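## Task

Take the foam block from the low shelf and place it fully inside the back tote (the front tote is the one closest to the bench's open edge). The totes and the cartons beneath the bench must not be shifted or rotated. The robot must not tip over or finish leaning. The block must stay in the tote without the robot holding it.

## Robot and tools

Robot: a Hello Robot Stretch 3 with a single arm. It has a two-wheeled base (0.33 m long, 0.34 m wide), a lift that slides up a mast, and a telescoping arm that reaches out to the robot's right. The base cannot move sideways, so the gripper goes forward or back only when the base drives. Turning in place pivots about the wheel midpoint, 0.05 m behind the front edge. With the arm retracted and the wrist folded, a turn sweeps a 0.28 m radius; an unfolded wrist reaches beyond that. A loose object may occasionally get a brief push from outside.

Frames: the base frame has its origin on the floor between the drive wheels, x forward, y left, z up. hand_pose is reported in it, at the point where the closed fingertips meet. The odometry frame is the base frame at the scene's start. Heading runs -3.142 to 3.142, positive to the left.

execute_actions takes "actions", a list run in order. Each action may hold "robot", "steps" (1 to 450 control steps at 30 per second) and "until" (a condition that ends the action early). {"steps": n} alone just waits. "robot" is one command, a queue list of up to 8 commands (run in turn, each after the previous finishes "done"; {"pause_s": s} up to 15 s may be included), or {"stop": true} to brake everything and clear the queue. A command may contain:
- "base": exactly one key. translate_m is a relative drive in metres from where the base is when the command starts, positive forward, |value| at most 1. rotate_rad is a relative in-place turn in radians, positive counter-clockwise (left), |value| at most 3.2.
- "joints": absolute targets by name, each a single number; unnamed joints keep their goals. lift_m 0 to 1.1 (arm height on mast); arm_m 0 to 0.52 (extension); wrist_yaw_rad -1.345 to 4.42 (0 along the arm, positive toward the front, 3.0 folded over the base); wrist_pitch_rad -1.57 to 0.451 (0 level, negative tips fingers down); wrist_roll_rad -2.911 to 2.911 (0 fingers side by side); gripper_m -0.089 to 0.179 (larger is wider; the fingertip gap is 0.007 m less when nearly shut, 0.025 m less when wide, zero below 0.007); head_pan_rad -3.953 to 1.73 (0 forward, positive left, -1.57 toward the arm); head_tilt_rad -1.53 to 0.419 (negative down).
- "contact_limits": {"arm_m": effort percent 1 to 100}, the push at which that arm motion halts; lower is gentler, too low stops at once. It holds until the next arm_m command.
A new command acts immediately, replacing the goals it names and discarding any older queue. Any invalid value rejects the entire call.

until: {"robot": {"status": "ended"}} fires when nothing reads "moving" and no queue runs. Other fields are compared as [op, value] with =, !=, <, <=, >, >=, or a status word, e.g. {"lift_m": [">", 0.3]}. {"any": {"status": "ended"}} fires when any single motion or the queue finishes.

zoom_image gives a closer look at a region [x0, y0, x1, y1] (pixels, origin top-left, at most 504 by 504) of the latest image from head_camera, nav_camera or wrist_camera. finished_scene with {"scene": n} ends that scene irreversibly and reports success; make sure all motion has ended first, since anything still moving is braked and may fall short.

Results: each non-error result carries one image per camera, taken at the end. base_status and joint_status give words: moving, done, off_target (rest away from goal, maybe still pushing), contact_stop (lift or arm pushed firmly and went slack until its next command), time_out, stopped, not_commanded, torque_fault (a wrist servo shut off for 10 s, joint limp, goals refused). The base's bracket shows distance travelled versus goal. measured_speeds are per-second encoder speeds. refusals, queue (idle/running/done/dropped/stopped) and queue_left describe commands; lines starting refused: or dropped: give the reason, counting from 0. robot.on_its_own appears when the robot has changed a goal itself, a joint is slack or off, a motor's rest effort is unusual, or the base leans 3 degrees or more. lidar_m: 12 distances in 30-degree sectors, first straight ahead, counter-clockwise (4th left, 7th behind, 10th right), in a plane 0.17 m up; "-" means nothing seen. wrist_depth_mm and head_depth_mm are 7x7 grids of median depths. base_tilt is in degrees (forward, right positive) with a fixed bias up to about 4. motor_effort is percent, positive toward higher values, peak in brackets; wheel effort positive means pushing forward.

Speed: the base moves fast (0.30 m/s, 1.9 rad/s) only when stowed: lift_m below 0.30, arm_m below 0.03, wrist_yaw_rad above 2.54; otherwise 0.10 m/s and 0.63 rad/s.

Gripping: close to a gripper_m smaller than the object's width; to let go, open at least 0.02 beyond where the fingers touched. Neither the reading nor "done" proves a grasp; check the cameras. Over-squeezing makes the stall guard ease off; send a different value to squeeze again.

Avoid: folding or unfolding the wrist unless lift_m is 0.32 to 0.95, wrist_pitch_rad -0.4 and roll near 0 (once folded, lift may drop to 0.25). With wrist_yaw_rad below -0.4, keep pitch at -0.5 or lower. Pushing into something solid with the gripper higher than about 0.45 m can tip the robot, as can a second push after a contact_stop, driving while holding or pressing something fixed, or snagging furniture (worst reversing). If it leans, undo the last move in small steps, lift the gripper off, and lower lift_m to about 0.2 if it stays tipped. Don't drop, slam or shove objects, and don't bump the totes or cartons.

Each tool is called after ">>>" by a JSON object that holds its "fn" and its "kwargs", one argument or row to a line.

## Session

>>> {"fn": "execute_actions", "kwargs": {
  "actions": [
    {"robot":{"joints":{"head_tilt_rad":-0.7}},"steps":60,"until":{"robot":{"status":"ended"}}}
  ]
}}

Scene clock: 0.93 s.
robot.base_odometry: x=+0.000 y=+0.000 heading=+0.000 (m, m, rad; robot's odometry frame)
robot.turned_by_wheels: +0.000 (rad since the last result)
robot.turned_by_imu: +0.000 (rad since the last result)
robot.base_tilt: forward=+0.3 right=+1.8 (deg)
robot.lidar_m: 1.41 1.42 1.70 2.08 2.35 0.94 0.80 0.81 1.00 1.99 2.09 2.31
robot.head_depth_mm: 1889 2133 2436 2199 1718 1400 1181 / 1851 2105 2390 2211 1707 1404 1192 / 1816 2029 2314 2203 1704 1402 1190 / 1780 1975 2255 2197 1707 1399 1185 / 1731 1936 2166 2137 1710 1405 1185 / 1680 1597 1437 1649 1712 1415 1187 / 1656 1458 1400 1594 1711 1403 1189
robot.base_status: not_commanded
robot.joint_positions: lift_m=+0.567 arm_m=+0.002 wrist_yaw_rad=+2.916 wrist_pitch_rad=-0.348 wrist_roll_rad=+0.014 gripper_m=+0.037 head_pan_rad=-0.007 head_tilt_rad=-0.691
robot.joint_goals: lift_m=+0.567 arm_m=+0.002 wrist_yaw_rad=+2.916 wrist_pitch_rad=-0.348 wrist_roll_rad=+0.014 gripper_m=+0.037 head_pan_rad=-0.007 head_tilt_rad=-0.700
robot.joint_status: lift_m=not_commanded arm_m=not_commanded wrist_yaw_rad=not_commanded wrist_pitch_rad=not_commanded wrist_roll_rad=not_commanded gripper_m=not_commanded head_pan_rad=not_commanded head_tilt_rad=done
robot.measured_speeds: translate_m=+0.000 rotate_rad=+0.000 lift_m=+0.000 arm_m=+0.000 wrist_yaw_rad=+0.000 wrist_pitch_rad=+0.000 wrist_roll_rad=+0.000 head_pan_rad=+0.000 head_tilt_rad=+0.000
robot: refusals=0 queue=done queue_left=0
robot.motor_effort: left_wheel=+0(0) right_wheel=+0(0) lift_m=+30(29) arm_m=-1(0) wrist_yaw_rad=+0(0) wrist_pitch_rad=+4(4) wrist_roll_rad=+0(0) gripper_m=-1(0) head_pan_rad=-1(0) head_tilt_rad=-5(43) (%)
robot.hand_pose: x=+0.0308 y=+0.0797 z=+0.5961 quat_wxyz=(+0.201, +0.710, +0.042, +0.674) (m; robot's base frame)
robot.wrist_depth_mm: - - - - - - - / - - - - - - - / - - - - - - - / - - - - - - - / - - - - - - - / 975 - - 961 - 931 914 / 867 839 800 804 800 788 796
pictures: head_camera (sideways: a quarter turn clockwise sets it upright), nav_camera (sideways: a quarter turn counterclockwise sets it upright), wrist_camera
camera_calibration (this result's frames):
head_camera: T_world_to_cam=[[-0.609351, 0.0430068, -0.791733, 1.05645], [0.0579886, 0.998271, 0.00959544, -0.0167187], [0.790777, -0.0400645, -0.610792, 0.74278], [0, 0, 0, 1]] pos_world=[0.057345, 0.00101437, 1.29027]
nav_camera: T_world_to_cam=[[0.671264, 0.0344596, 0.740417, -0.92672], [0.00203756, -0.999001, 0.0446471, 0.0030491], [0.741215, -0.0284613, -0.670664, 0.826459], [0, 0, 0, 1]] pos_world=[0.00948434, 0.0585026, 1.2403]
wrist_camera: T_world_to_cam=[[0.972929, -0.225881, -0.0488508, 0.0197898], [-0.157607, -0.493923, -0.855102, 0.585713], [0.169023, 0.839653, -0.516153, 0.398484], [0, 0, 0, 1]] pos_world=[0.00570541, -0.0408211, 0.70749]
Images, in order (width x height): head_camera 896x504, nav_camera 672x504, wrist_camera 644x364.

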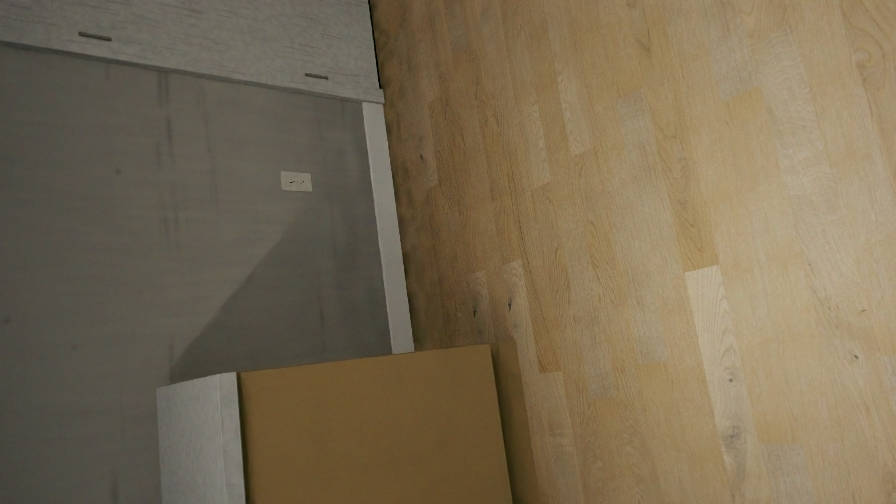

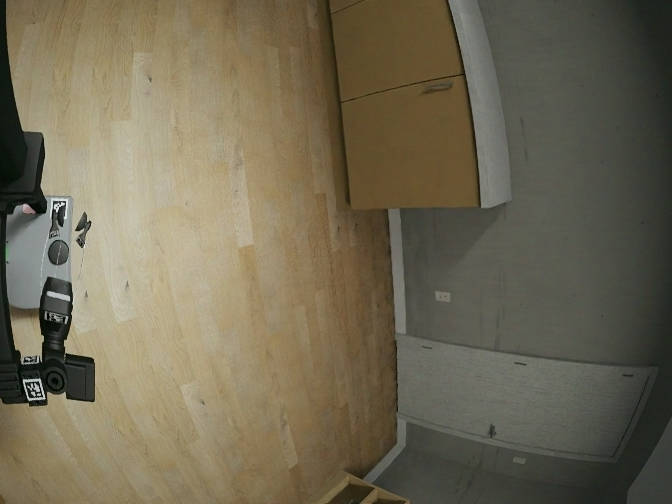

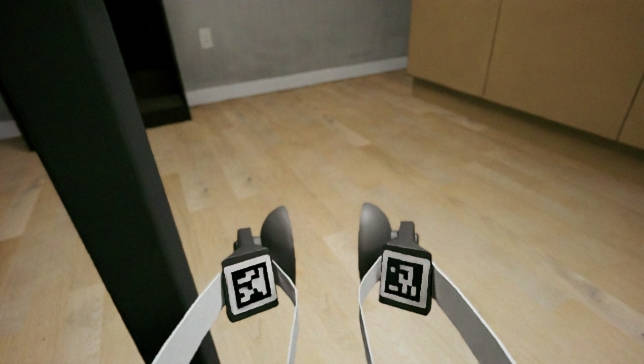

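>>> {"fn": "execute_actions", "kwargs": {
  "actions": [
    {"robot":{"joints":{"head_pan_rad":-1.3,"head_tilt_rad":-0.55}},"steps":60,"until":{"robot":{"status":"ended"}}}
  ]
}}

>>> {"fn": "execute_actions", "kwargs": {
  "actions": [
    {"robot":{"joints":{"head_pan_rad":-2.8,"head_tilt_rad":-0.7}},"steps":60,"until":{"robot":{"status":"ended"}}}
  ]
}}

Scene clock: 17.37 s.
robot.base_odometry: x=+0.000 y=+0.000 heading=+0.000 (m, m, rad; robot's odometry frame)
robot.turned_by_wheels: +0.000 (rad since the last result)
robot.turned_by_imu: -0.001 (rad since the last result)
robot.base_tilt: forward=+0.1 right=+1.7 (deg)
robot.lidar_m: 1.41 1.42 1.70 2.08 2.34 0.94 0.80 0.81 1.00 2.00 2.09 2.32
robot.head_depth_mm: 1961 2177 2373 2563 1950 1543 1267 / 1964 2157 2396 2588 1975 1539 1272 / 2004 2183 2420 2559 1970 1549 1272 / 2004 2188 2363 2401 1959 1545 1268 / 2030 2204 2389 2401 1955 1548 1271 / 2023 2214 2373 2366 1991 1546 1274 / 2046 2248 2386 2395 1984 1550 1275
robot.base_status: not_commanded
robot.joint_positions: lift_m=+0.567 arm_m=+0.002 wrist_yaw_rad=+2.916 wrist_pitch_rad=-0.348 wrist_roll_rad=+0.014 gripper_m=+0.037 head_pan_rad=-1.293 head_tilt_rad=-0.557
robot.joint_goals: lift_m=+0.567 arm_m=+0.002 wrist_yaw_rad=+2.916 wrist_pitch_rad=-0.348 wrist_roll_rad=+0.014 gripper_m=+0.037 head_pan_rad=-1.300 head_tilt_rad=-0.550
robot.joint_status: lift_m=not_commanded arm_m=not_commanded wrist_yaw_rad=not_commanded wrist_pitch_rad=not_commanded wrist_roll_rad=not_commanded gripper_m=not_commanded head_pan_rad=done head_tilt_rad=done
robot.measured_speeds: translate_m=+0.000 rotate_rad=+0.000 lift_m=+0.000 arm_m=+0.000 wrist_yaw_rad=+0.000 wrist_pitch_rad=+0.000 wrist_roll_rad=+0.000 head_pan_rad=+0.000 head_tilt_rad=+0.000
robot: refusals=0 queue=done queue_left=0
robot.motor_effort: left_wheel=+0(0) right_wheel=+0(0) lift_m=+30(30) arm_m=+0(0) wrist_yaw_rad=+0(0) wrist_pitch_rad=+4(4) wrist_roll_rad=-1(1) gripper_m=+0(0) head_pan_rad=-4(50) head_tilt_rad=+4(19) (%)
robot.hand_pose: x=+0.0308 y=+0.0797 z=+0.5961 quat_wxyz=(+0.201, +0.710, +0.042, +0.674) (m; robot's base frame)
robot.wrist_depth_mm: - - - - - - - / - - - - - - - / - - - - - - - / - - - - - - - / - - - - - - - / - - - 955 - 912 942 / 855 843 828 830 798 830 788
pictures: head_camera (sideways: a quarter turn clockwise sets it upright), nav_camera (sideways: a quarter turn counterclockwise sets it upright), wrist_camera
camera_calibration (this result's frames):
head_camera: T_world_to_cam=[[-0.099721, 0.489924, -0.866043, 1.15023], [0.973762, 0.226986, 0.0162824, -0.0310128], [0.204556, -0.841696, -0.499705, 0.60183], [0, 0, 0, 1]] pos_world=[0.0217928, -0.0499273, 1.29739]
nav_camera: T_world_to_cam=[[0.193211, -0.533592, 0.823377, -1.03195], [-0.959703, -0.27731, 0.0454895, 0.00781114], [0.204057, -0.798986, -0.565669, 0.693152], [0, 0, 0, 1]] pos_world=[0.0654368, 0.00534704, 1.24142]
wrist_camera: T_world_to_cam=[[0.972929, -0.225881, -0.0488507, 0.0197897], [-0.157607, -0.493923, -0.855102, 0.585713], [0.169023, 0.839653, -0.516153, 0.398484], [0, 0, 0, 1]] pos_world=[0.0057054, -0.0408211, 0.70749]
Images, in order (width x height): head_camera 896x504, nav_camera 672x504, wrist_camera 644x364.

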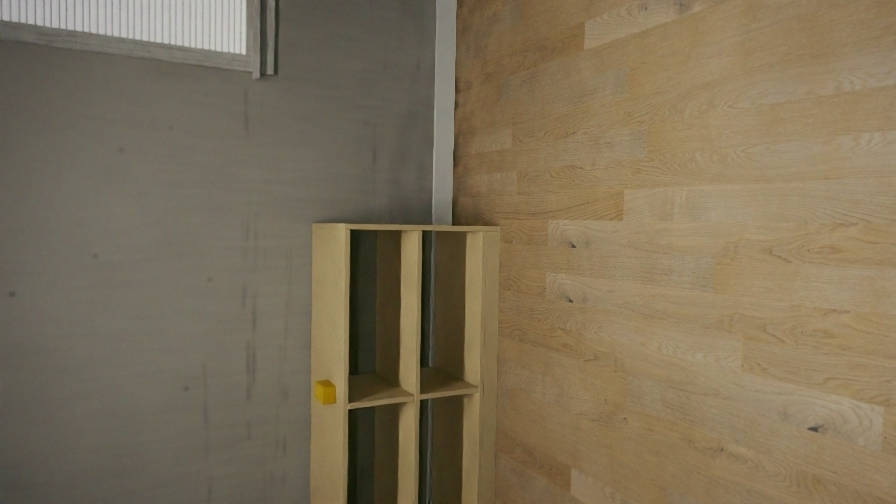

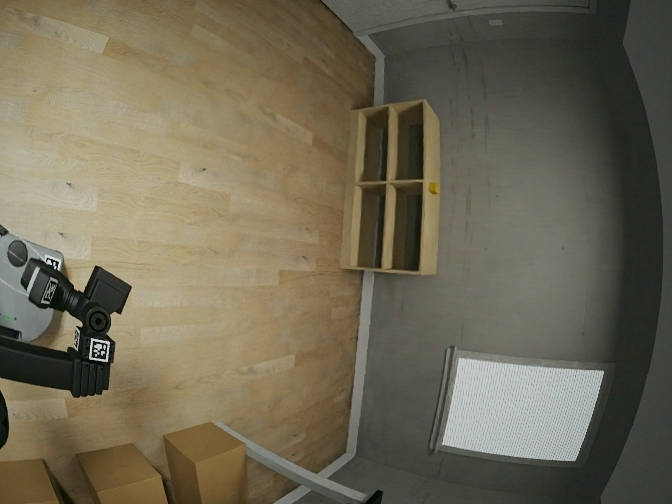

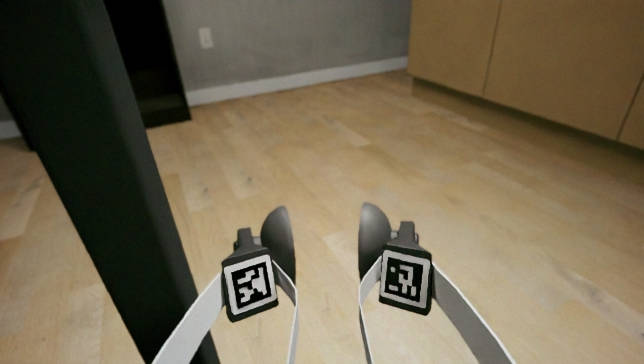

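Scene clock: 18.63 s.
robot.base_odometry: x=+0.000 y=+0.000 heading=+0.000 (m, m, rad; robot's odometry frame)
robot.turned_by_wheels: +0.000 (rad since the last result)
robot.turned_by_imu: +0.000 (rad since the last result)
robot.base_tilt: forward=+0.1 right=+1.7 (deg)
robot.lidar_m: 1.41 1.42 1.70 2.08 2.33 0.94 0.80 0.81 1.00 2.00 2.08 2.30
robot.head_depth_mm: 1395 1433 878 1914 1604 1330 1211 / 1418 1211 829 1733 1347 1302 1211 / 1434 1085 831 1976 1428 1330 1190 / 1448 1094 836 1871 1566 1357 1188 / 1473 1447 877 1733 1347 1338 1183 / 1498 1432 938 1871 1432 1380 1183 / 1500 1440 934 1739 1445 1402 1185
robot.base_status: not_commanded
robot.joint_positions: lift_m=+0.567 arm_m=+0.002 wrist_yaw_rad=+2.916 wrist_pitch_rad=-0.348 wrist_roll_rad=+0.014 gripper_m=+0.037 head_pan_rad=-2.793 head_tilt_rad=-0.691
robot.joint_goals: lift_m=+0.567 arm_m=+0.002 wrist_yaw_rad=+2.916 wrist_pitch_rad=-0.348 wrist_roll_rad=+0.014 gripper_m=+0.037 head_pan_rad=-2.800 head_tilt_rad=-0.700
robot.joint_status: lift_m=not_commanded arm_m=not_commanded wrist_yaw_rad=not_commanded wrist_pitch_rad=not_commanded wrist_roll_rad=not_commanded gripper_m=not_commanded head_pan_rad=done head_tilt_rad=done
robot.measured_speeds: translate_m=+0.000 rotate_rad=+0.000 lift_m=+0.000 arm_m=+0.000 wrist_yaw_rad=+0.000 wrist_pitch_rad=+0.000 wrist_roll_rad=+0.000 head_pan_rad=+0.000 head_tilt_rad=+0.000
robot: refusals=0 queue=done queue_left=0
robot.motor_effort: left_wheel=+0(0) right_wheel=+0(0) lift_m=+30(29) arm_m=+0(0) wrist_yaw_rad=+0(0) wrist_pitch_rad=+4(4) wrist_roll_rad=+0(0) gripper_m=+0(0) head_pan_rad=-4(51) head_tilt_rad=-5(21) (%)
robot.hand_pose: x=+0.0308 y=+0.0797 z=+0.5961 quat_wxyz=(+0.201, +0.710, +0.042, +0.674) (m; robot's base frame)
robot.wrist_depth_mm: - - - - - - - / - - - - - - - / - - - - - - - / - - - - - - - / - - - - - - - / - - - 947 - 945 909 / 867 845 836 833 823 815 774
pictures: head_camera (sideways: a quarter turn clockwise sets it upright), nav_camera (sideways: a quarter turn counterclockwise sets it upright), wrist_camera
camera_calibration (this result's frames):
head_camera: T_world_to_cam=[[0.586355, 0.172213, -0.791537, 1.0489], [0.293668, -0.955859, 0.00957914, -0.0181351], [-0.754949, -0.238066, -0.611046, 0.75254], [0, 0, 0, 1]] pos_world=[-0.0415728, -0.0188147, 1.29025]
nav_camera: T_world_to_cam=[[-0.617361, -0.266398, 0.740201, -0.918579], [-0.350199, 0.935611, 0.0446441, 0.00520166], [-0.704433, -0.231656, -0.670902, 0.835587], [0, 0, 0, 1]] pos_world=[0.023342, -0.0560054, 1.2403]
wrist_camera: T_world_to_cam=[[0.972929, -0.225881, -0.0488508, 0.0197898], [-0.157607, -0.493923, -0.855102, 0.585713], [0.169023, 0.839653, -0.516153, 0.398484], [0, 0, 0, 1]] pos_world=[0.00570541, -0.0408211, 0.70749]
Images, in order (width x height): head_camera 896x504, nav_camera 672x504, wrist_camera 644x364.

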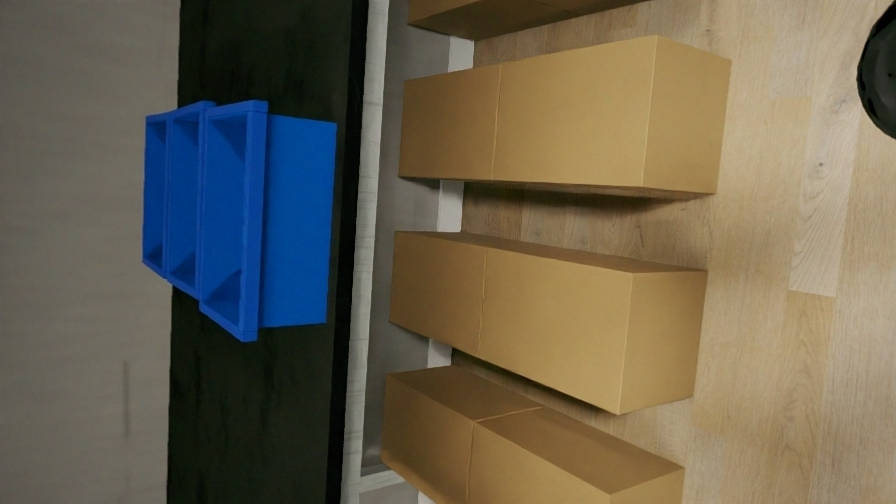

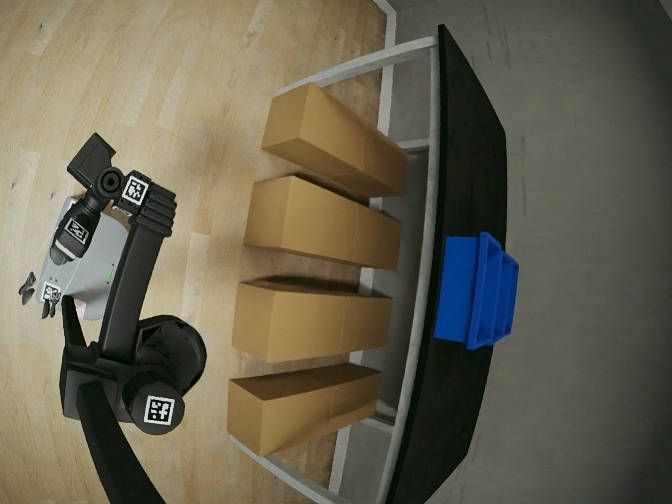

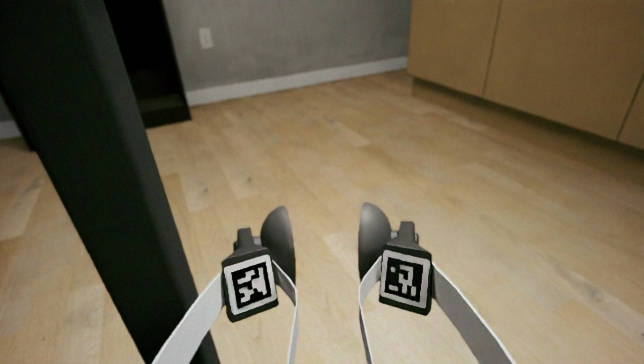

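>>> {"fn": "execute_actions", "kwargs": {
  "actions": [
    {"robot":[{"joints":{"lift_m":0.27,"wrist_pitch_rad":-0.4,"wrist_yaw_rad":3.0,"head_pan_rad":-1.6,"head_tilt_rad":-0.85},"base":{"rotate_rad":-0.955}},{"base":{"translate_m":1}},{"base":{"translate_m":0.6},"joints":{"gripper_m":0.16}},{"base":{"rotate_rad":1.12}},{"joints":{"lift_m":0.7}},{"joints":{"wrist_yaw_rad":0}}],"steps":450,"until":{"robot":{"status":"ended"}}},
    {"steps":450,"until":{"robot":{"status":"ended"}}}
  ]
}}

Scene clock: 57.90 s.
robot.base_odometry: x=+0.924 y=-1.306 heading=+0.165 (m, m, rad; robot's odometry frame)
robot.turned_by_wheels: +0.165 (rad since the last result)
robot.turned_by_imu: +0.160 (rad since the last result)
robot.base_tilt: forward=+0.3 right=+1.5 (deg)
robot.lidar_m: 1.40 1.43 1.61 2.66 2.12 1.54 1.94 0.79 0.80 0.52 0.88 0.78
robot.head_depth_mm: 782 903 1063 952 1056 1265 - / 775 896 1056 959 1058 1264 - / 768 884 1036 953 1055 1241 - / 759 871 1024 957 915 1028 1127 / 755 862 1012 952 1032 1215 1128 / 745 853 1001 950 1026 1216 1132 / 736 841 984 956 854 1190 1125
robot.base_status: done (rotate_rad +1.1199 of +1.1200)
robot.joint_positions: lift_m=+0.700 arm_m=+0.002 wrist_yaw_rad=+0.003 wrist_pitch_rad=-0.415 wrist_roll_rad=+0.014 gripper_m=+0.160 head_pan_rad=-1.607 head_tilt_rad=-0.840
robot.joint_goals: lift_m=+0.700 arm_m=+0.002 wrist_yaw_rad=+0.000 wrist_pitch_rad=-0.400 wrist_roll_rad=+0.014 gripper_m=+0.160 head_pan_rad=-1.600 head_tilt_rad=-0.850
robot.joint_status: lift_m=done arm_m=not_commanded wrist_yaw_rad=done wrist_pitch_rad=done wrist_roll_rad=not_commanded gripper_m=done head_pan_rad=done head_tilt_rad=done
robot.measured_speeds: translate_m=+0.000 rotate_rad=+0.000 lift_m=+0.000 arm_m=+0.000 wrist_yaw_rad=+0.000 wrist_pitch_rad=+0.000 wrist_roll_rad=+0.000 head_pan_rad=+0.000 head_tilt_rad=+0.000
robot: refusals=0 queue=done queue_left=0
robot.motor_effort: left_wheel=-1(9) right_wheel=+2(13) lift_m=+32(34) arm_m=+0(1) wrist_yaw_rad=-4(5) wrist_pitch_rad=+4(4) wrist_roll_rad=-1(1) gripper_m=+0(82) head_pan_rad=+3(51) head_tilt_rad=-5(22) (%)
robot.hand_pose: x=-0.0208 y=-0.3718 z=+0.7131 quat_wxyz=(+0.688, +0.146, -0.696, -0.146) (m; robot's base frame)
robot.wrist_depth_mm: 596 608 625 629 640 647 665 / 647 656 655 659 676 697 658 / 556 543 525 458 502 483 473 / 423 422 406 395 393 387 387 / 359 362 676 424 692 740 681 / 658 621 625 605 610 589 610 / 559 540 550 526 536 553 731
pictures: head_camera (sideways: a quarter turn clockwise sets it upright), nav_camera (sideways: a quarter turn counterclockwise sets it upright), wrist_camera
camera_calibration (this result's frames):
head_camera: T_world_to_cam=[[0.0643923, 0.718593, -0.692444, 0.922932], [0.996173, -0.0873795, 0.00195772, -0.012497], [-0.0590986, -0.68992, -0.721469, 0.891925], [0, 0, 0, 1]] pos_world=[0.00573102, -0.0489473, 1.2826]
nav_camera: T_world_to_cam=[[0.0115693, -0.774403, 0.632587, -0.782182], [-0.998884, 0.0200154, 0.042771, 0.0116057], [-0.0457834, -0.632377, -0.773307, 0.964749], [0, 0, 0, 1]] pos_world=[0.0648116, 0.00412935, 1.24035]
wrist_camera: T_world_to_cam=[[-0.998816, 0.00242788, -0.0485822, 0.0174351], [0.0411956, 0.57331, -0.818302, 0.829307], [0.025866, -0.819335, -0.572732, 0.267362], [0, 0, 0, 1]] pos_world=[-0.0236649, -0.256434, 0.832597]
Images, in order (width x height): head_camera 896x504, nav_camera 672x504, wrist_camera 644x364.

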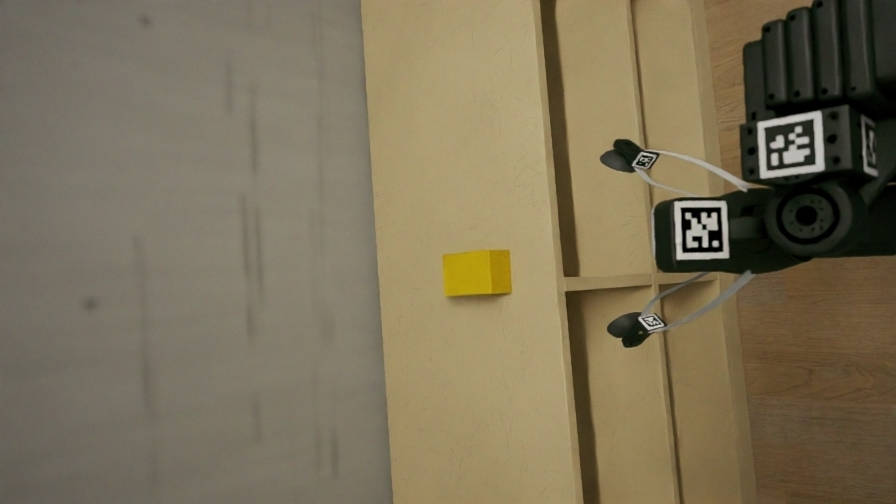

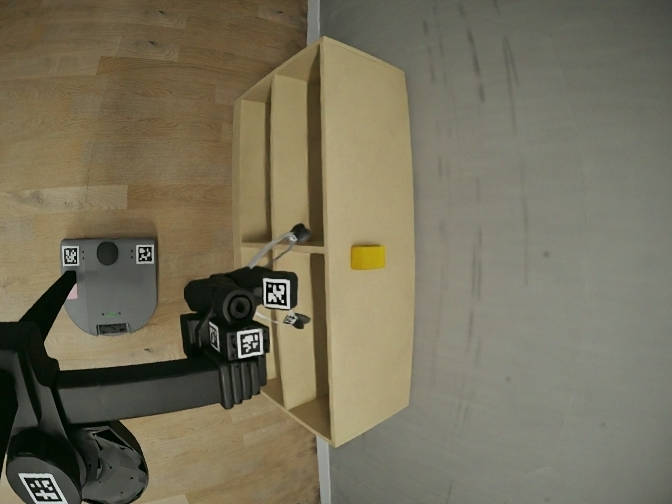

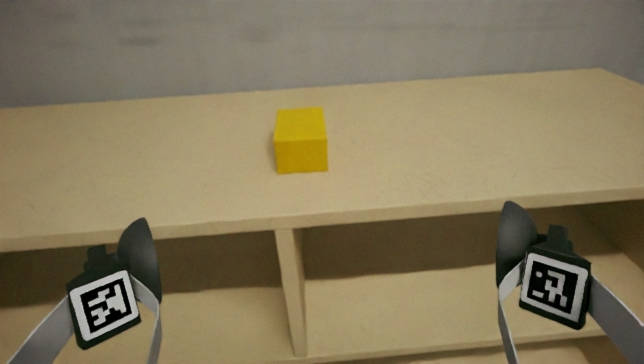

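>>> {"fn": "execute_actions", "kwargs": {
  "actions": [
    {"robot":{"joints":{"lift_m":0.79,"wrist_pitch_rad":-0.9,"arm_m":0.33},"base":{"translate_m":0.033}},"steps":300,"until":{"robot":{"status":"ended"}}}
  ]
}}

Scene clock: 74.80 s.
robot.base_odometry: x=+0.957 y=-1.301 heading=+0.165 (m, m, rad; robot's odometry frame)
robot.turned_by_wheels: +0.000 (rad since the last result)
robot.turned_by_imu: -0.001 (rad since the last result)
robot.base_tilt: forward=+0.4 right=+1.6 (deg)
robot.lidar_m: 1.37 1.40 1.59 2.54 2.17 1.57 1.94 0.82 0.85 0.52 0.83 0.76
robot.head_depth_mm: 782 905 1058 958 856 - - / 772 888 1026 - 1080 1240 1127 / 767 880 979 897 1054 1241 1129 / 758 867 978 890 955 1211 1127 / 752 860 1018 956 1026 1221 1125 / 742 849 999 956 1030 1207 1126 / 736 842 980 959 852 1190 1125
robot.base_status: done (translate_m +0.0330 of +0.0330)
robot.joint_positions: lift_m=+0.790 arm_m=+0.330 wrist_yaw_rad=+0.002 wrist_pitch_rad=-0.907 wrist_roll_rad=+0.014 gripper_m=+0.160 head_pan_rad=-1.607 head_tilt_rad=-0.840
robot.joint_goals: lift_m=+0.790 arm_m=+0.330 wrist_yaw_rad=+0.000 wrist_pitch_rad=-0.900 wrist_roll_rad=+0.014 gripper_m=+0.160 head_pan_rad=-1.600 head_tilt_rad=-0.850
robot.joint_status: lift_m=done arm_m=done wrist_yaw_rad=done wrist_pitch_rad=done wrist_roll_rad=not_commanded gripper_m=done head_pan_rad=done head_tilt_rad=done
robot.measured_speeds: translate_m=+0.000 rotate_rad=+0.000 lift_m=+0.000 arm_m=+0.000 wrist_yaw_rad=+0.000 wrist_pitch_rad=+0.000 wrist_roll_rad=+0.000 head_pan_rad=+0.000 head_tilt_rad=+0.000
robot: refusals=0 queue=done queue_left=0
robot.motor_effort: left_wheel=-2(4) right_wheel=+3(8) lift_m=+32(35) arm_m=+3(4) wrist_yaw_rad=-2(4) wrist_pitch_rad=+2(4) wrist_roll_rad=-1(0) gripper_m=+0(0) head_pan_rad=+4(4) head_tilt_rad=-6(5) (%)
robot.hand_pose: x=-0.0214 y=-0.6137 z=+0.7119 quat_wxyz=(+0.632, +0.308, -0.639, -0.312) (m; robot's base frame)
robot.wrist_depth_mm: 388 389 386 384 390 381 374 / 364 364 357 357 354 350 346 / 337 332 330 326 319 319 316 / 309 306 302 249 299 294 293 / 286 289 278 230 273 275 274 / 264 261 262 219 252 257 257 / - 246 245 243 241 240 236
pictures: head_camera (sideways: a quarter turn clockwise sets it upright), nav_camera (sideways: a quarter turn counterclockwise sets it upright), wrist_camera
camera_calibration (this result's frames):
head_camera: T_world_to_cam=[[0.0643924, 0.718593, -0.692444, 0.922932], [0.996173, -0.0873796, 0.00195772, -0.0124971], [-0.0590987, -0.68992, -0.721469, 0.891925], [0, 0, 0, 1]] pos_world=[0.00573102, -0.0489473, 1.2826]
nav_camera: T_world_to_cam=[[0.0115692, -0.774402, 0.632588, -0.782182], [-0.998884, 0.0200155, 0.042771, 0.0116057], [-0.0457835, -0.632377, -0.773307, 0.964749], [0, 0, 0, 1]] pos_world=[0.0648116, 0.00412934, 1.24035]
wrist_camera: T_world_to_cam=[[-0.998841, 0.0266747, -0.0400717, 0.0262098], [0.0419053, 0.891486, -0.451105, 0.900895], [0.0236903, -0.452262, -0.891571, 0.520703], [0, 0, 0, 1]] pos_world=[-0.0239084, -0.568341, 0.871692]
Images, in order (width x height): head_camera 896x504, nav_camera 672x504, wrist_camera 644x364.

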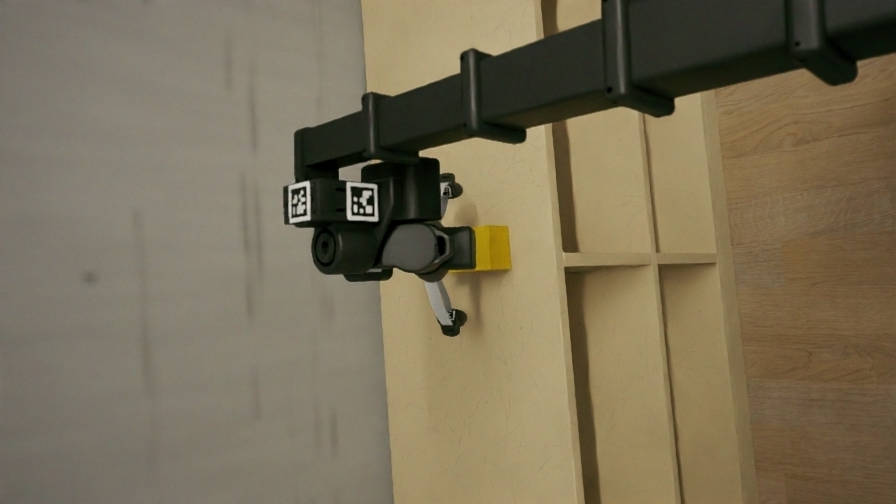

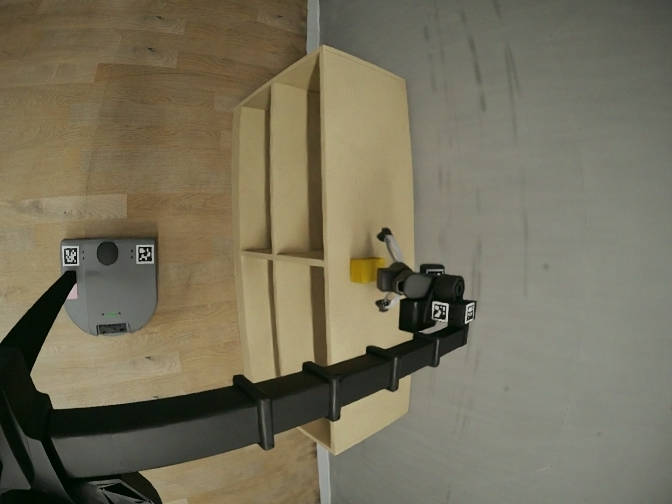

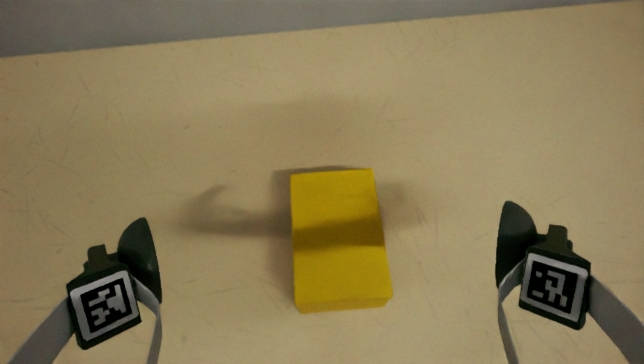

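>>> {"fn": "execute_actions", "kwargs": {
  "actions": [
    {"robot":[{"joints":{"arm_m":0.357}},{"joints":{"lift_m":0.712}},{"joints":{"gripper_m":0.02}},{"joints":{"lift_m":0.78}}],"steps":300,"until":{"robot":{"status":"ended"}}}
  ]
}}

Scene clock: 88.10 s.
robot.base_odometry: x=+0.957 y=-1.301 heading=+0.165 (m, m, rad; robot's odometry frame)
robot.turned_by_wheels: +0.000 (rad since the last result)
robot.turned_by_imu: -0.001 (rad since the last result)
robot.base_tilt: forward=+0.3 right=+1.8 (deg)
robot.lidar_m: 1.37 1.40 1.60 2.54 2.17 1.57 1.94 0.82 0.85 0.52 0.83 0.76
robot.head_depth_mm: 782 902 1063 957 970 - - / 771 891 1028 - 1066 1236 1132 / 766 880 971 928 1057 1233 1124 / 761 868 971 906 956 1220 1125 / 751 864 1008 958 1032 1223 1127 / 743 853 994 955 1024 1207 1128 / 739 843 983 954 855 1191 1119
robot.base_status: done (translate_m +0.0330 of +0.0330)
robot.joint_positions: lift_m=+0.780 arm_m=+0.357 wrist_yaw_rad=+0.002 wrist_pitch_rad=-0.909 wrist_roll_rad=+0.014 gripper_m=+0.024 head_pan_rad=-1.607 head_tilt_rad=-0.840
robot.joint_goals: lift_m=+0.780 arm_m=+0.357 wrist_yaw_rad=+0.000 wrist_pitch_rad=-0.900 wrist_roll_rad=+0.014 gripper_m=+0.023 head_pan_rad=-1.600 head_tilt_rad=-0.850
robot.joint_status: lift_m=done arm_m=done wrist_yaw_rad=done wrist_pitch_rad=done wrist_roll_rad=not_commanded gripper_m=done head_pan_rad=done head_tilt_rad=done
robot.measured_speeds: translate_m=+0.000 rotate_rad=+0.000 lift_m=+0.000 arm_m=+0.000 wrist_yaw_rad=+0.000 wrist_pitch_rad=+0.000 wrist_roll_rad=+0.000 head_pan_rad=+0.000 head_tilt_rad=+0.000
robot: refusals=0 queue=done queue_left=0
robot.motor_effort: left_wheel=-2(2) right_wheel=+3(3) lift_m=+32(34) arm_m=+3(2) wrist_yaw_rad=-2(2) wrist_pitch_rad=+2(2) wrist_roll_rad=-1(1) gripper_m=-18(93) head_pan_rad=+4(4) head_tilt_rad=-6(5) (%)
robot.hand_pose: x=-0.0214 y=-0.6402 z=+0.7016 quat_wxyz=(+0.631, +0.309, -0.639, -0.312) (m; robot's base frame)
robot.wrist_depth_mm: 357 363 370 370 369 367 361 / 347 345 345 339 334 333 332 / 322 319 315 310 309 305 305 / 297 293 291 156 283 283 279 / 274 272 267 145 148 264 263 / 255 253 136 135 134 245 243 / 238 238 233 128 227 231 229
pictures: head_camera (sideways: a quarter turn clockwise sets it upright), nav_camera (sideways: a quarter turn counterclockwise sets it upright), wrist_camera
camera_calibration (this result's frames):
head_camera: T_world_to_cam=[[0.0643923, 0.718593, -0.692444, 0.922932], [0.996173, -0.0873795, 0.00195772, -0.012497], [-0.0590986, -0.68992, -0.721469, 0.891925], [0, 0, 0, 1]] pos_world=[0.00573102, -0.0489473, 1.2826]
nav_camera: T_world_to_cam=[[0.0115693, -0.774403, 0.632587, -0.782182], [-0.998884, 0.0200154, 0.042771, 0.0116057], [-0.0457834, -0.632377, -0.773307, 0.964749], [0, 0, 0, 1]] pos_world=[0.0648116, 0.00412935, 1.24035]
wrist_camera: T_world_to_cam=[[-0.998841, 0.0267652, -0.0400084, 0.0265163], [0.0419045, 0.892493, -0.44911, 0.919128], [0.0236868, -0.450266, -0.89258, 0.501491], [0, 0, 0, 1]] pos_world=[-0.0239087, -0.595221, 0.861472]
Images, in order (width x height): head_camera 896x504, nav_camera 672x504, wrist_camera 644x364.

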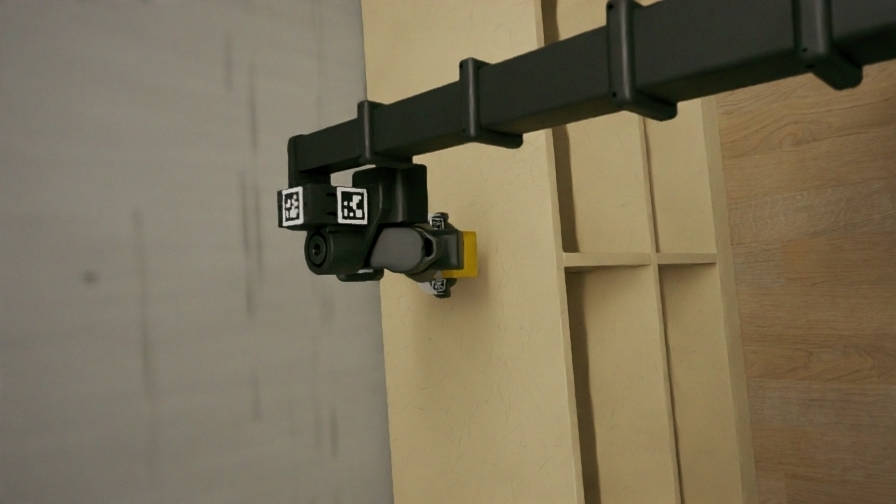

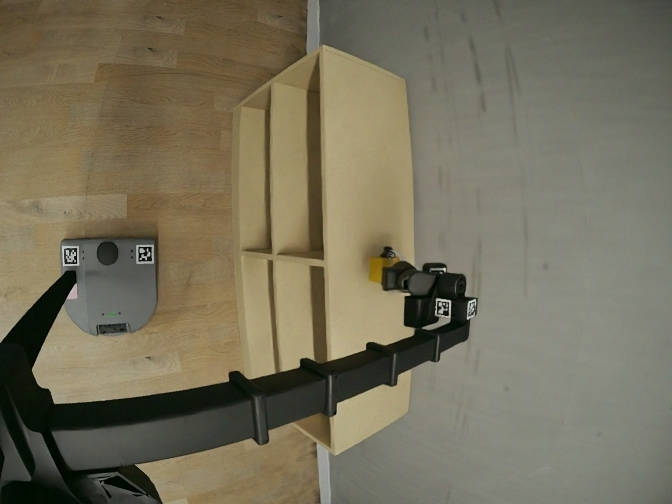

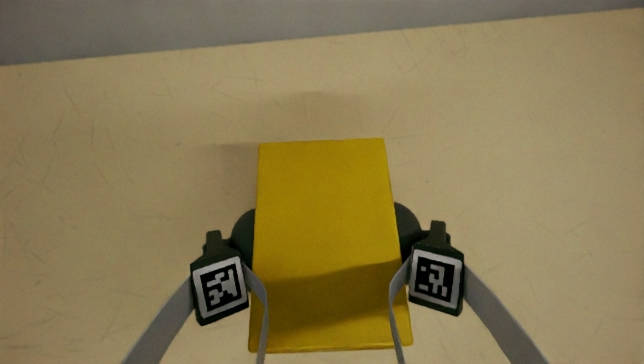

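>>> {"fn": "execute_actions", "kwargs": {
  "actions": [
    {"robot":[{"joints":{"arm_m":0,"wrist_pitch_rad":-0.4,"wrist_yaw_rad":3.0,"head_tilt_rad":-0.6}},{"joints":{"lift_m":0.28},"base":{"rotate_rad":2.30}},{"base":{"translate_m":1}},{"base":{"translate_m":0.83}},{"joints":{"lift_m":0.6}},{"joints":{"lift_m":1.1,"wrist_yaw_rad":0}},{"base":{"rotate_rad":2.41},"joints":{"wrist_pitch_rad":-0.25}}],"steps":450,"until":{"robot":{"status":"ended"}}},
    {"steps":450,"until":{"robot":{"status":"ended"}}},
    {"steps":450,"until":{"robot":{"status":"ended"}}}
  ]
}}

Scene clock: 146.93 s.
robot.base_odometry: x=-0.470 y=-0.155 heading=-1.408 (m, m, rad; robot's odometry frame)
robot.turned_by_wheels: +4.710 (rad since the last result)
robot.turned_by_imu: +4.651 (rad since the last result)
robot.base_tilt: forward=+0.3 right=+1.7 (deg)
robot.lidar_m: 2.32 2.01 2.68 1.92 1.98 2.56 2.12 0.43 0.31 0.31 0.31 0.40
robot.head_depth_mm: - - - - - 429 1151 / - - - - - - 979 / - - - - - - 980 / 996 - 344 - 540 412 1203 / 989 1094 888 530 542 404 1062 / 986 1081 834 526 542 402 956 / 979 1074 1104 525 446 401 955
robot.base_status: done (rotate_rad +2.4099 of +2.4100)
robot.joint_positions: lift_m=+1.099 arm_m=+0.002 wrist_yaw_rad=+0.002 wrist_pitch_rad=-0.277 wrist_roll_rad=+0.014 gripper_m=+0.024 head_pan_rad=-1.607 head_tilt_rad=-0.606
robot.joint_goals: lift_m=+1.100 arm_m=+0.000 wrist_yaw_rad=+0.000 wrist_pitch_rad=-0.250 wrist_roll_rad=+0.014 gripper_m=+0.023 head_pan_rad=-1.600 head_tilt_rad=-0.600
robot.joint_status: lift_m=done arm_m=done wrist_yaw_rad=done wrist_pitch_rad=done wrist_roll_rad=not_commanded gripper_m=done head_pan_rad=done head_tilt_rad=done
robot.measured_speeds: translate_m=+0.000 rotate_rad=+0.000 lift_m=+0.000 arm_m=+0.000 wrist_yaw_rad=+0.000 wrist_pitch_rad=+0.000 wrist_roll_rad=+0.000 head_pan_rad=+0.000 head_tilt_rad=+0.000
robot: refusals=0 queue=done queue_left=0
robot.motor_effort: left_wheel=-1(5) right_wheel=+2(12) lift_m=+33(34) arm_m=-4(7) wrist_yaw_rad=-3(4) wrist_pitch_rad=+7(8) wrist_roll_rad=-1(0) gripper_m=-19(19) head_pan_rad=+4(4) head_tilt_rad=+4(25) (%)
robot.hand_pose: x=-0.0209 y=-0.3872 z=+1.1442 quat_wxyz=(+0.696, +0.098, -0.705, -0.098) (m; robot's base frame)
robot.wrist_depth_mm: 888 888 909 928 995 966 958 / 965 948 940 954 970 - - / 989 - 992 703 - - 984 / 806 796 511 156 686 717 710 / 616 583 451 144 148 562 545 / 506 322 136 135 134 457 447 / 421 302 331 129 291 371 381
pictures: head_camera (sideways: a quarter turn clockwise sets it upright), nav_camera (sideways: a quarter turn counterclockwise sets it upright), wrist_camera
camera_calibration (this result's frames):
head_camera: T_world_to_cam=[[0.0579188, 0.538484, -0.840643, 1.11614], [0.996241, -0.0855045, 0.0138683, -0.0280062], [-0.0644109, -0.838286, -0.541412, 0.657736], [0, 0, 0, 1]] pos_world=[0.00562049, -0.0520494, 1.29477]
nav_camera: T_world_to_cam=[[0.0175978, -0.606719, 0.794721, -0.993517], [-0.998514, 0.0303436, 0.0452758, 0.00832894], [-0.0515844, -0.794337, -0.605284, 0.746248], [0, 0, 0, 1]] pos_world=[0.064295, -0.0102666, 1.24088]
wrist_camera: T_world_to_cam=[[-0.998798, -0.00357678, -0.0488848, 0.0363008], [0.0419136, 0.454742, -0.889636, 1.22659], [0.025412, -0.890616, -0.454046, 0.338224], [0, 0, 0, 1]] pos_world=[-0.0237485, -0.256424, 1.24656]
Images, in order (width x height): head_camera 896x504, nav_camera 672x504, wrist_camera 644x364.

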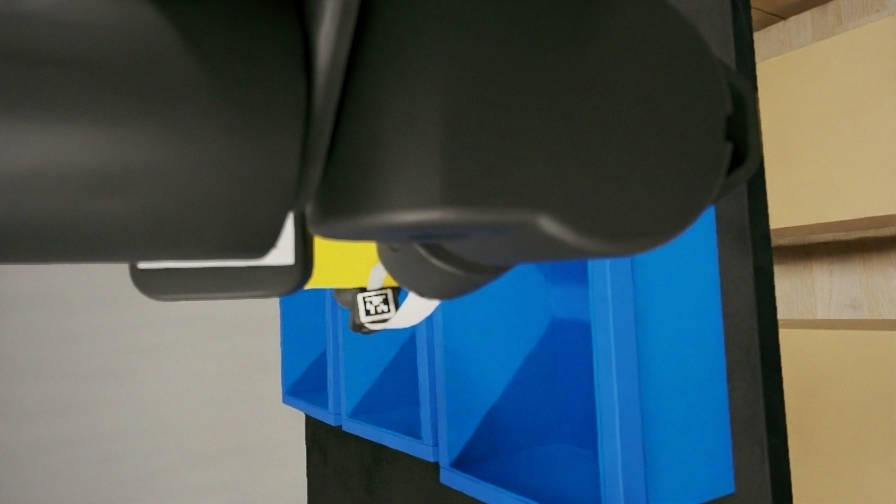

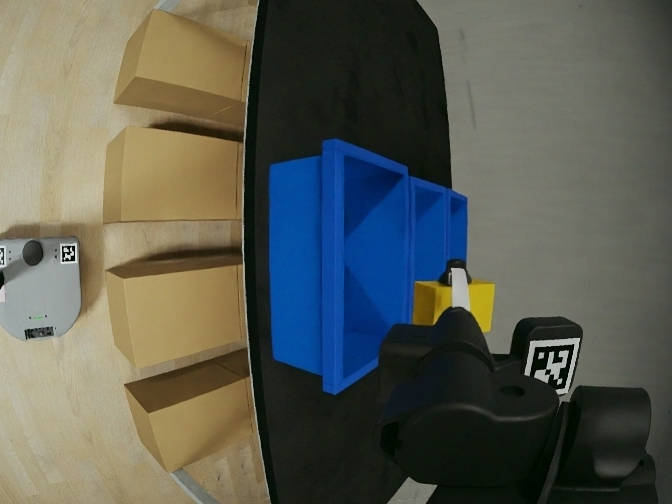

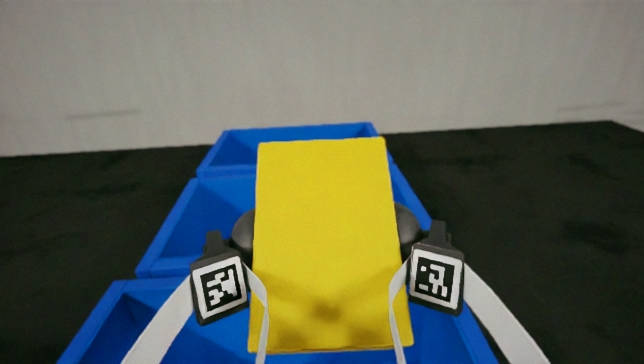

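>>> {"fn": "execute_actions", "kwargs": {
  "actions": [
    {"robot":[{"base":{"translate_m":-0.25}},{"base":{"rotate_rad":-0.3}},{"base":{"translate_m":0.28}},{"base":{"rotate_rad":0.355}},{"joints":{"arm_m":0.52}},{"joints":{"wrist_pitch_rad":-0.6}}],"steps":450,"until":{"robot":{"status":"ended"}}},
    {"steps":200,"until":{"robot":{"status":"ended"}}}
  ]
}}

Scene clock: 178.50 s.
robot.base_odometry: x=-0.549 y=-0.185 heading=-1.353 (m, m, rad; robot's odometry frame)
robot.turned_by_wheels: +0.055 (rad since the last result)
robot.turned_by_imu: +0.051 (rad since the last result)
robot.base_tilt: forward=+0.2 right=+1.8 (deg)
robot.lidar_m: 2.20 2.02 2.72 2.00 2.09 2.27 0.77 0.29 0.23 0.25 0.22 0.30
robot.head_depth_mm: - 1031 1091 693 417 361 340 / 971 1032 1086 548 477 432 338 / 904 1037 824 638 476 432 338 / 898 - 776 634 475 432 338 / 923 1017 813 641 472 433 339 / 917 1021 1077 552 462 433 338 / 916 1011 1070 730 402 319 338
robot.base_status: done (rotate_rad +0.3549 of +0.3550)
robot.joint_positions: lift_m=+1.099 arm_m=+0.520 wrist_yaw_rad=+0.002 wrist_pitch_rad=-0.613 wrist_roll_rad=+0.014 gripper_m=+0.024 head_pan_rad=-1.607 head_tilt_rad=-0.606
robot.joint_goals: lift_m=+1.100 arm_m=+0.520 wrist_yaw_rad=+0.000 wrist_pitch_rad=-0.600 wrist_roll_rad=+0.014 gripper_m=+0.023 head_pan_rad=-1.600 head_tilt_rad=-0.600
robot.joint_status: lift_m=done arm_m=done wrist_yaw_rad=done wrist_pitch_rad=done wrist_roll_rad=not_commanded gripper_m=done head_pan_rad=done head_tilt_rad=done
robot.measured_speeds: translate_m=+0.000 rotate_rad=+0.000 lift_m=+0.000 arm_m=+0.000 wrist_yaw_rad=+0.000 wrist_pitch_rad=+0.000 wrist_roll_rad=+0.000 head_pan_rad=+0.000 head_tilt_rad=+0.000
robot: refusals=0 queue=done queue_left=0
robot.motor_effort: left_wheel=-2(5) right_wheel=+3(9) lift_m=+33(32) arm_m=+3(3) wrist_yaw_rad=-2(3) wrist_pitch_rad=+4(7) wrist_roll_rad=-1(0) gripper_m=-19(19) head_pan_rad=+4(4) head_tilt_rad=+3(3) (%)
robot.hand_pose: x=-0.0212 y=-0.8604 z=+1.0702 quat_wxyz=(+0.670, +0.213, -0.678, -0.215) (m; robot's base frame)
robot.wrist_depth_mm: 369 368 368 369 368 367 374 / 406 408 408 410 417 412 411 / 460 460 460 445 455 462 449 / 434 432 423 155 400 412 404 / 380 375 364 144 148 356 351 / 332 333 135 135 135 316 312 / 291 184 194 128 182 194 183
pictures: head_camera (sideways: a quarter turn clockwise sets it upright), nav_camera (sideways: a quarter turn counterclockwise sets it upright), wrist_camera
camera_calibration (this result's frames):
head_camera: T_world_to_cam=[[0.0579169, 0.538427, -0.840679, 1.11619], [0.996241, -0.0855037, 0.0138717, -0.0280105], [-0.0644123, -0.838323, -0.541356, 0.657663], [0, 0, 0, 1]] pos_world=[0.00562047, -0.0520498, 1.29478]
nav_camera: T_world_to_cam=[[0.0175996, -0.606666, 0.794762, -0.99357], [-0.998513, 0.0303467, 0.0452762, 0.00832845], [-0.0515859, -0.794377, -0.60523, 0.746178], [0, 0, 0, 1]] pos_world=[0.0642948, -0.0102707, 1.24088]
wrist_camera: T_world_to_cam=[[-0.998828, 0.0134488, -0.0465001, 0.0428156], [0.041839, 0.722973, -0.689608, 1.39269], [0.0243439, -0.690745, -0.722689, 0.342599], [0, 0, 0, 1]] pos_world=[-0.0238436, -0.770805, 1.20999]
Images, in order (width x height): head_camera 896x504, nav_camera 672x504, wrist_camera 644x364.

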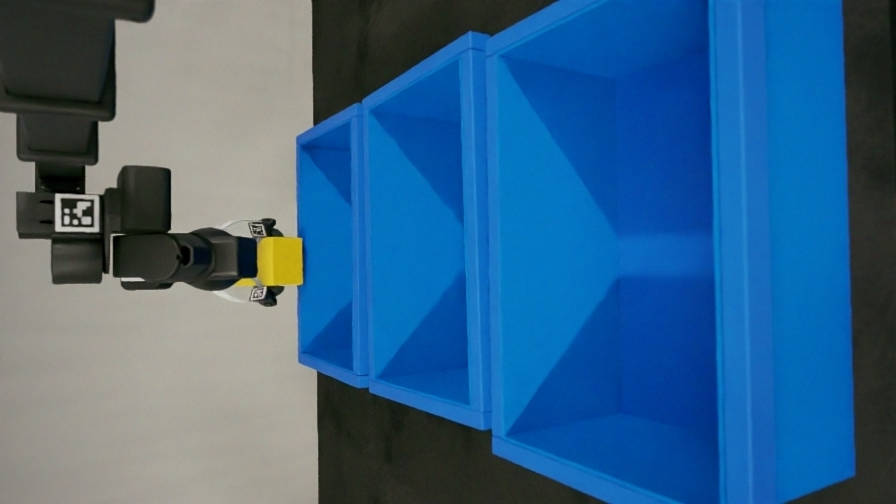

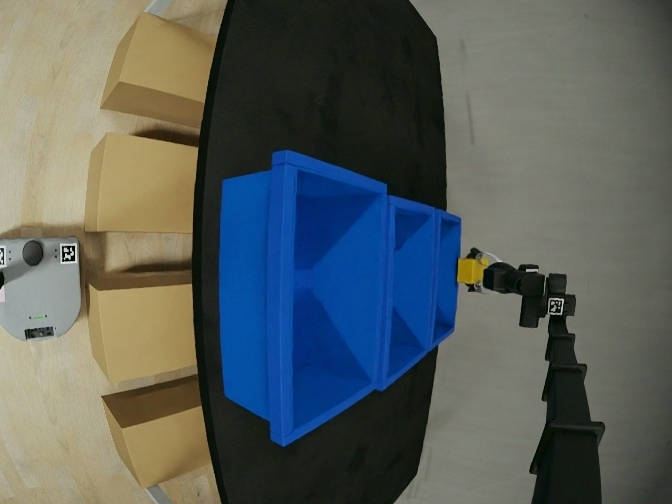

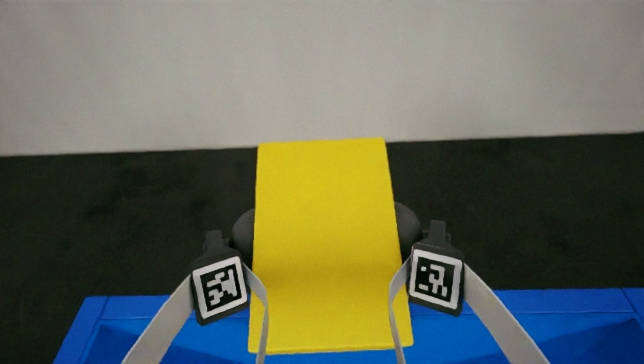

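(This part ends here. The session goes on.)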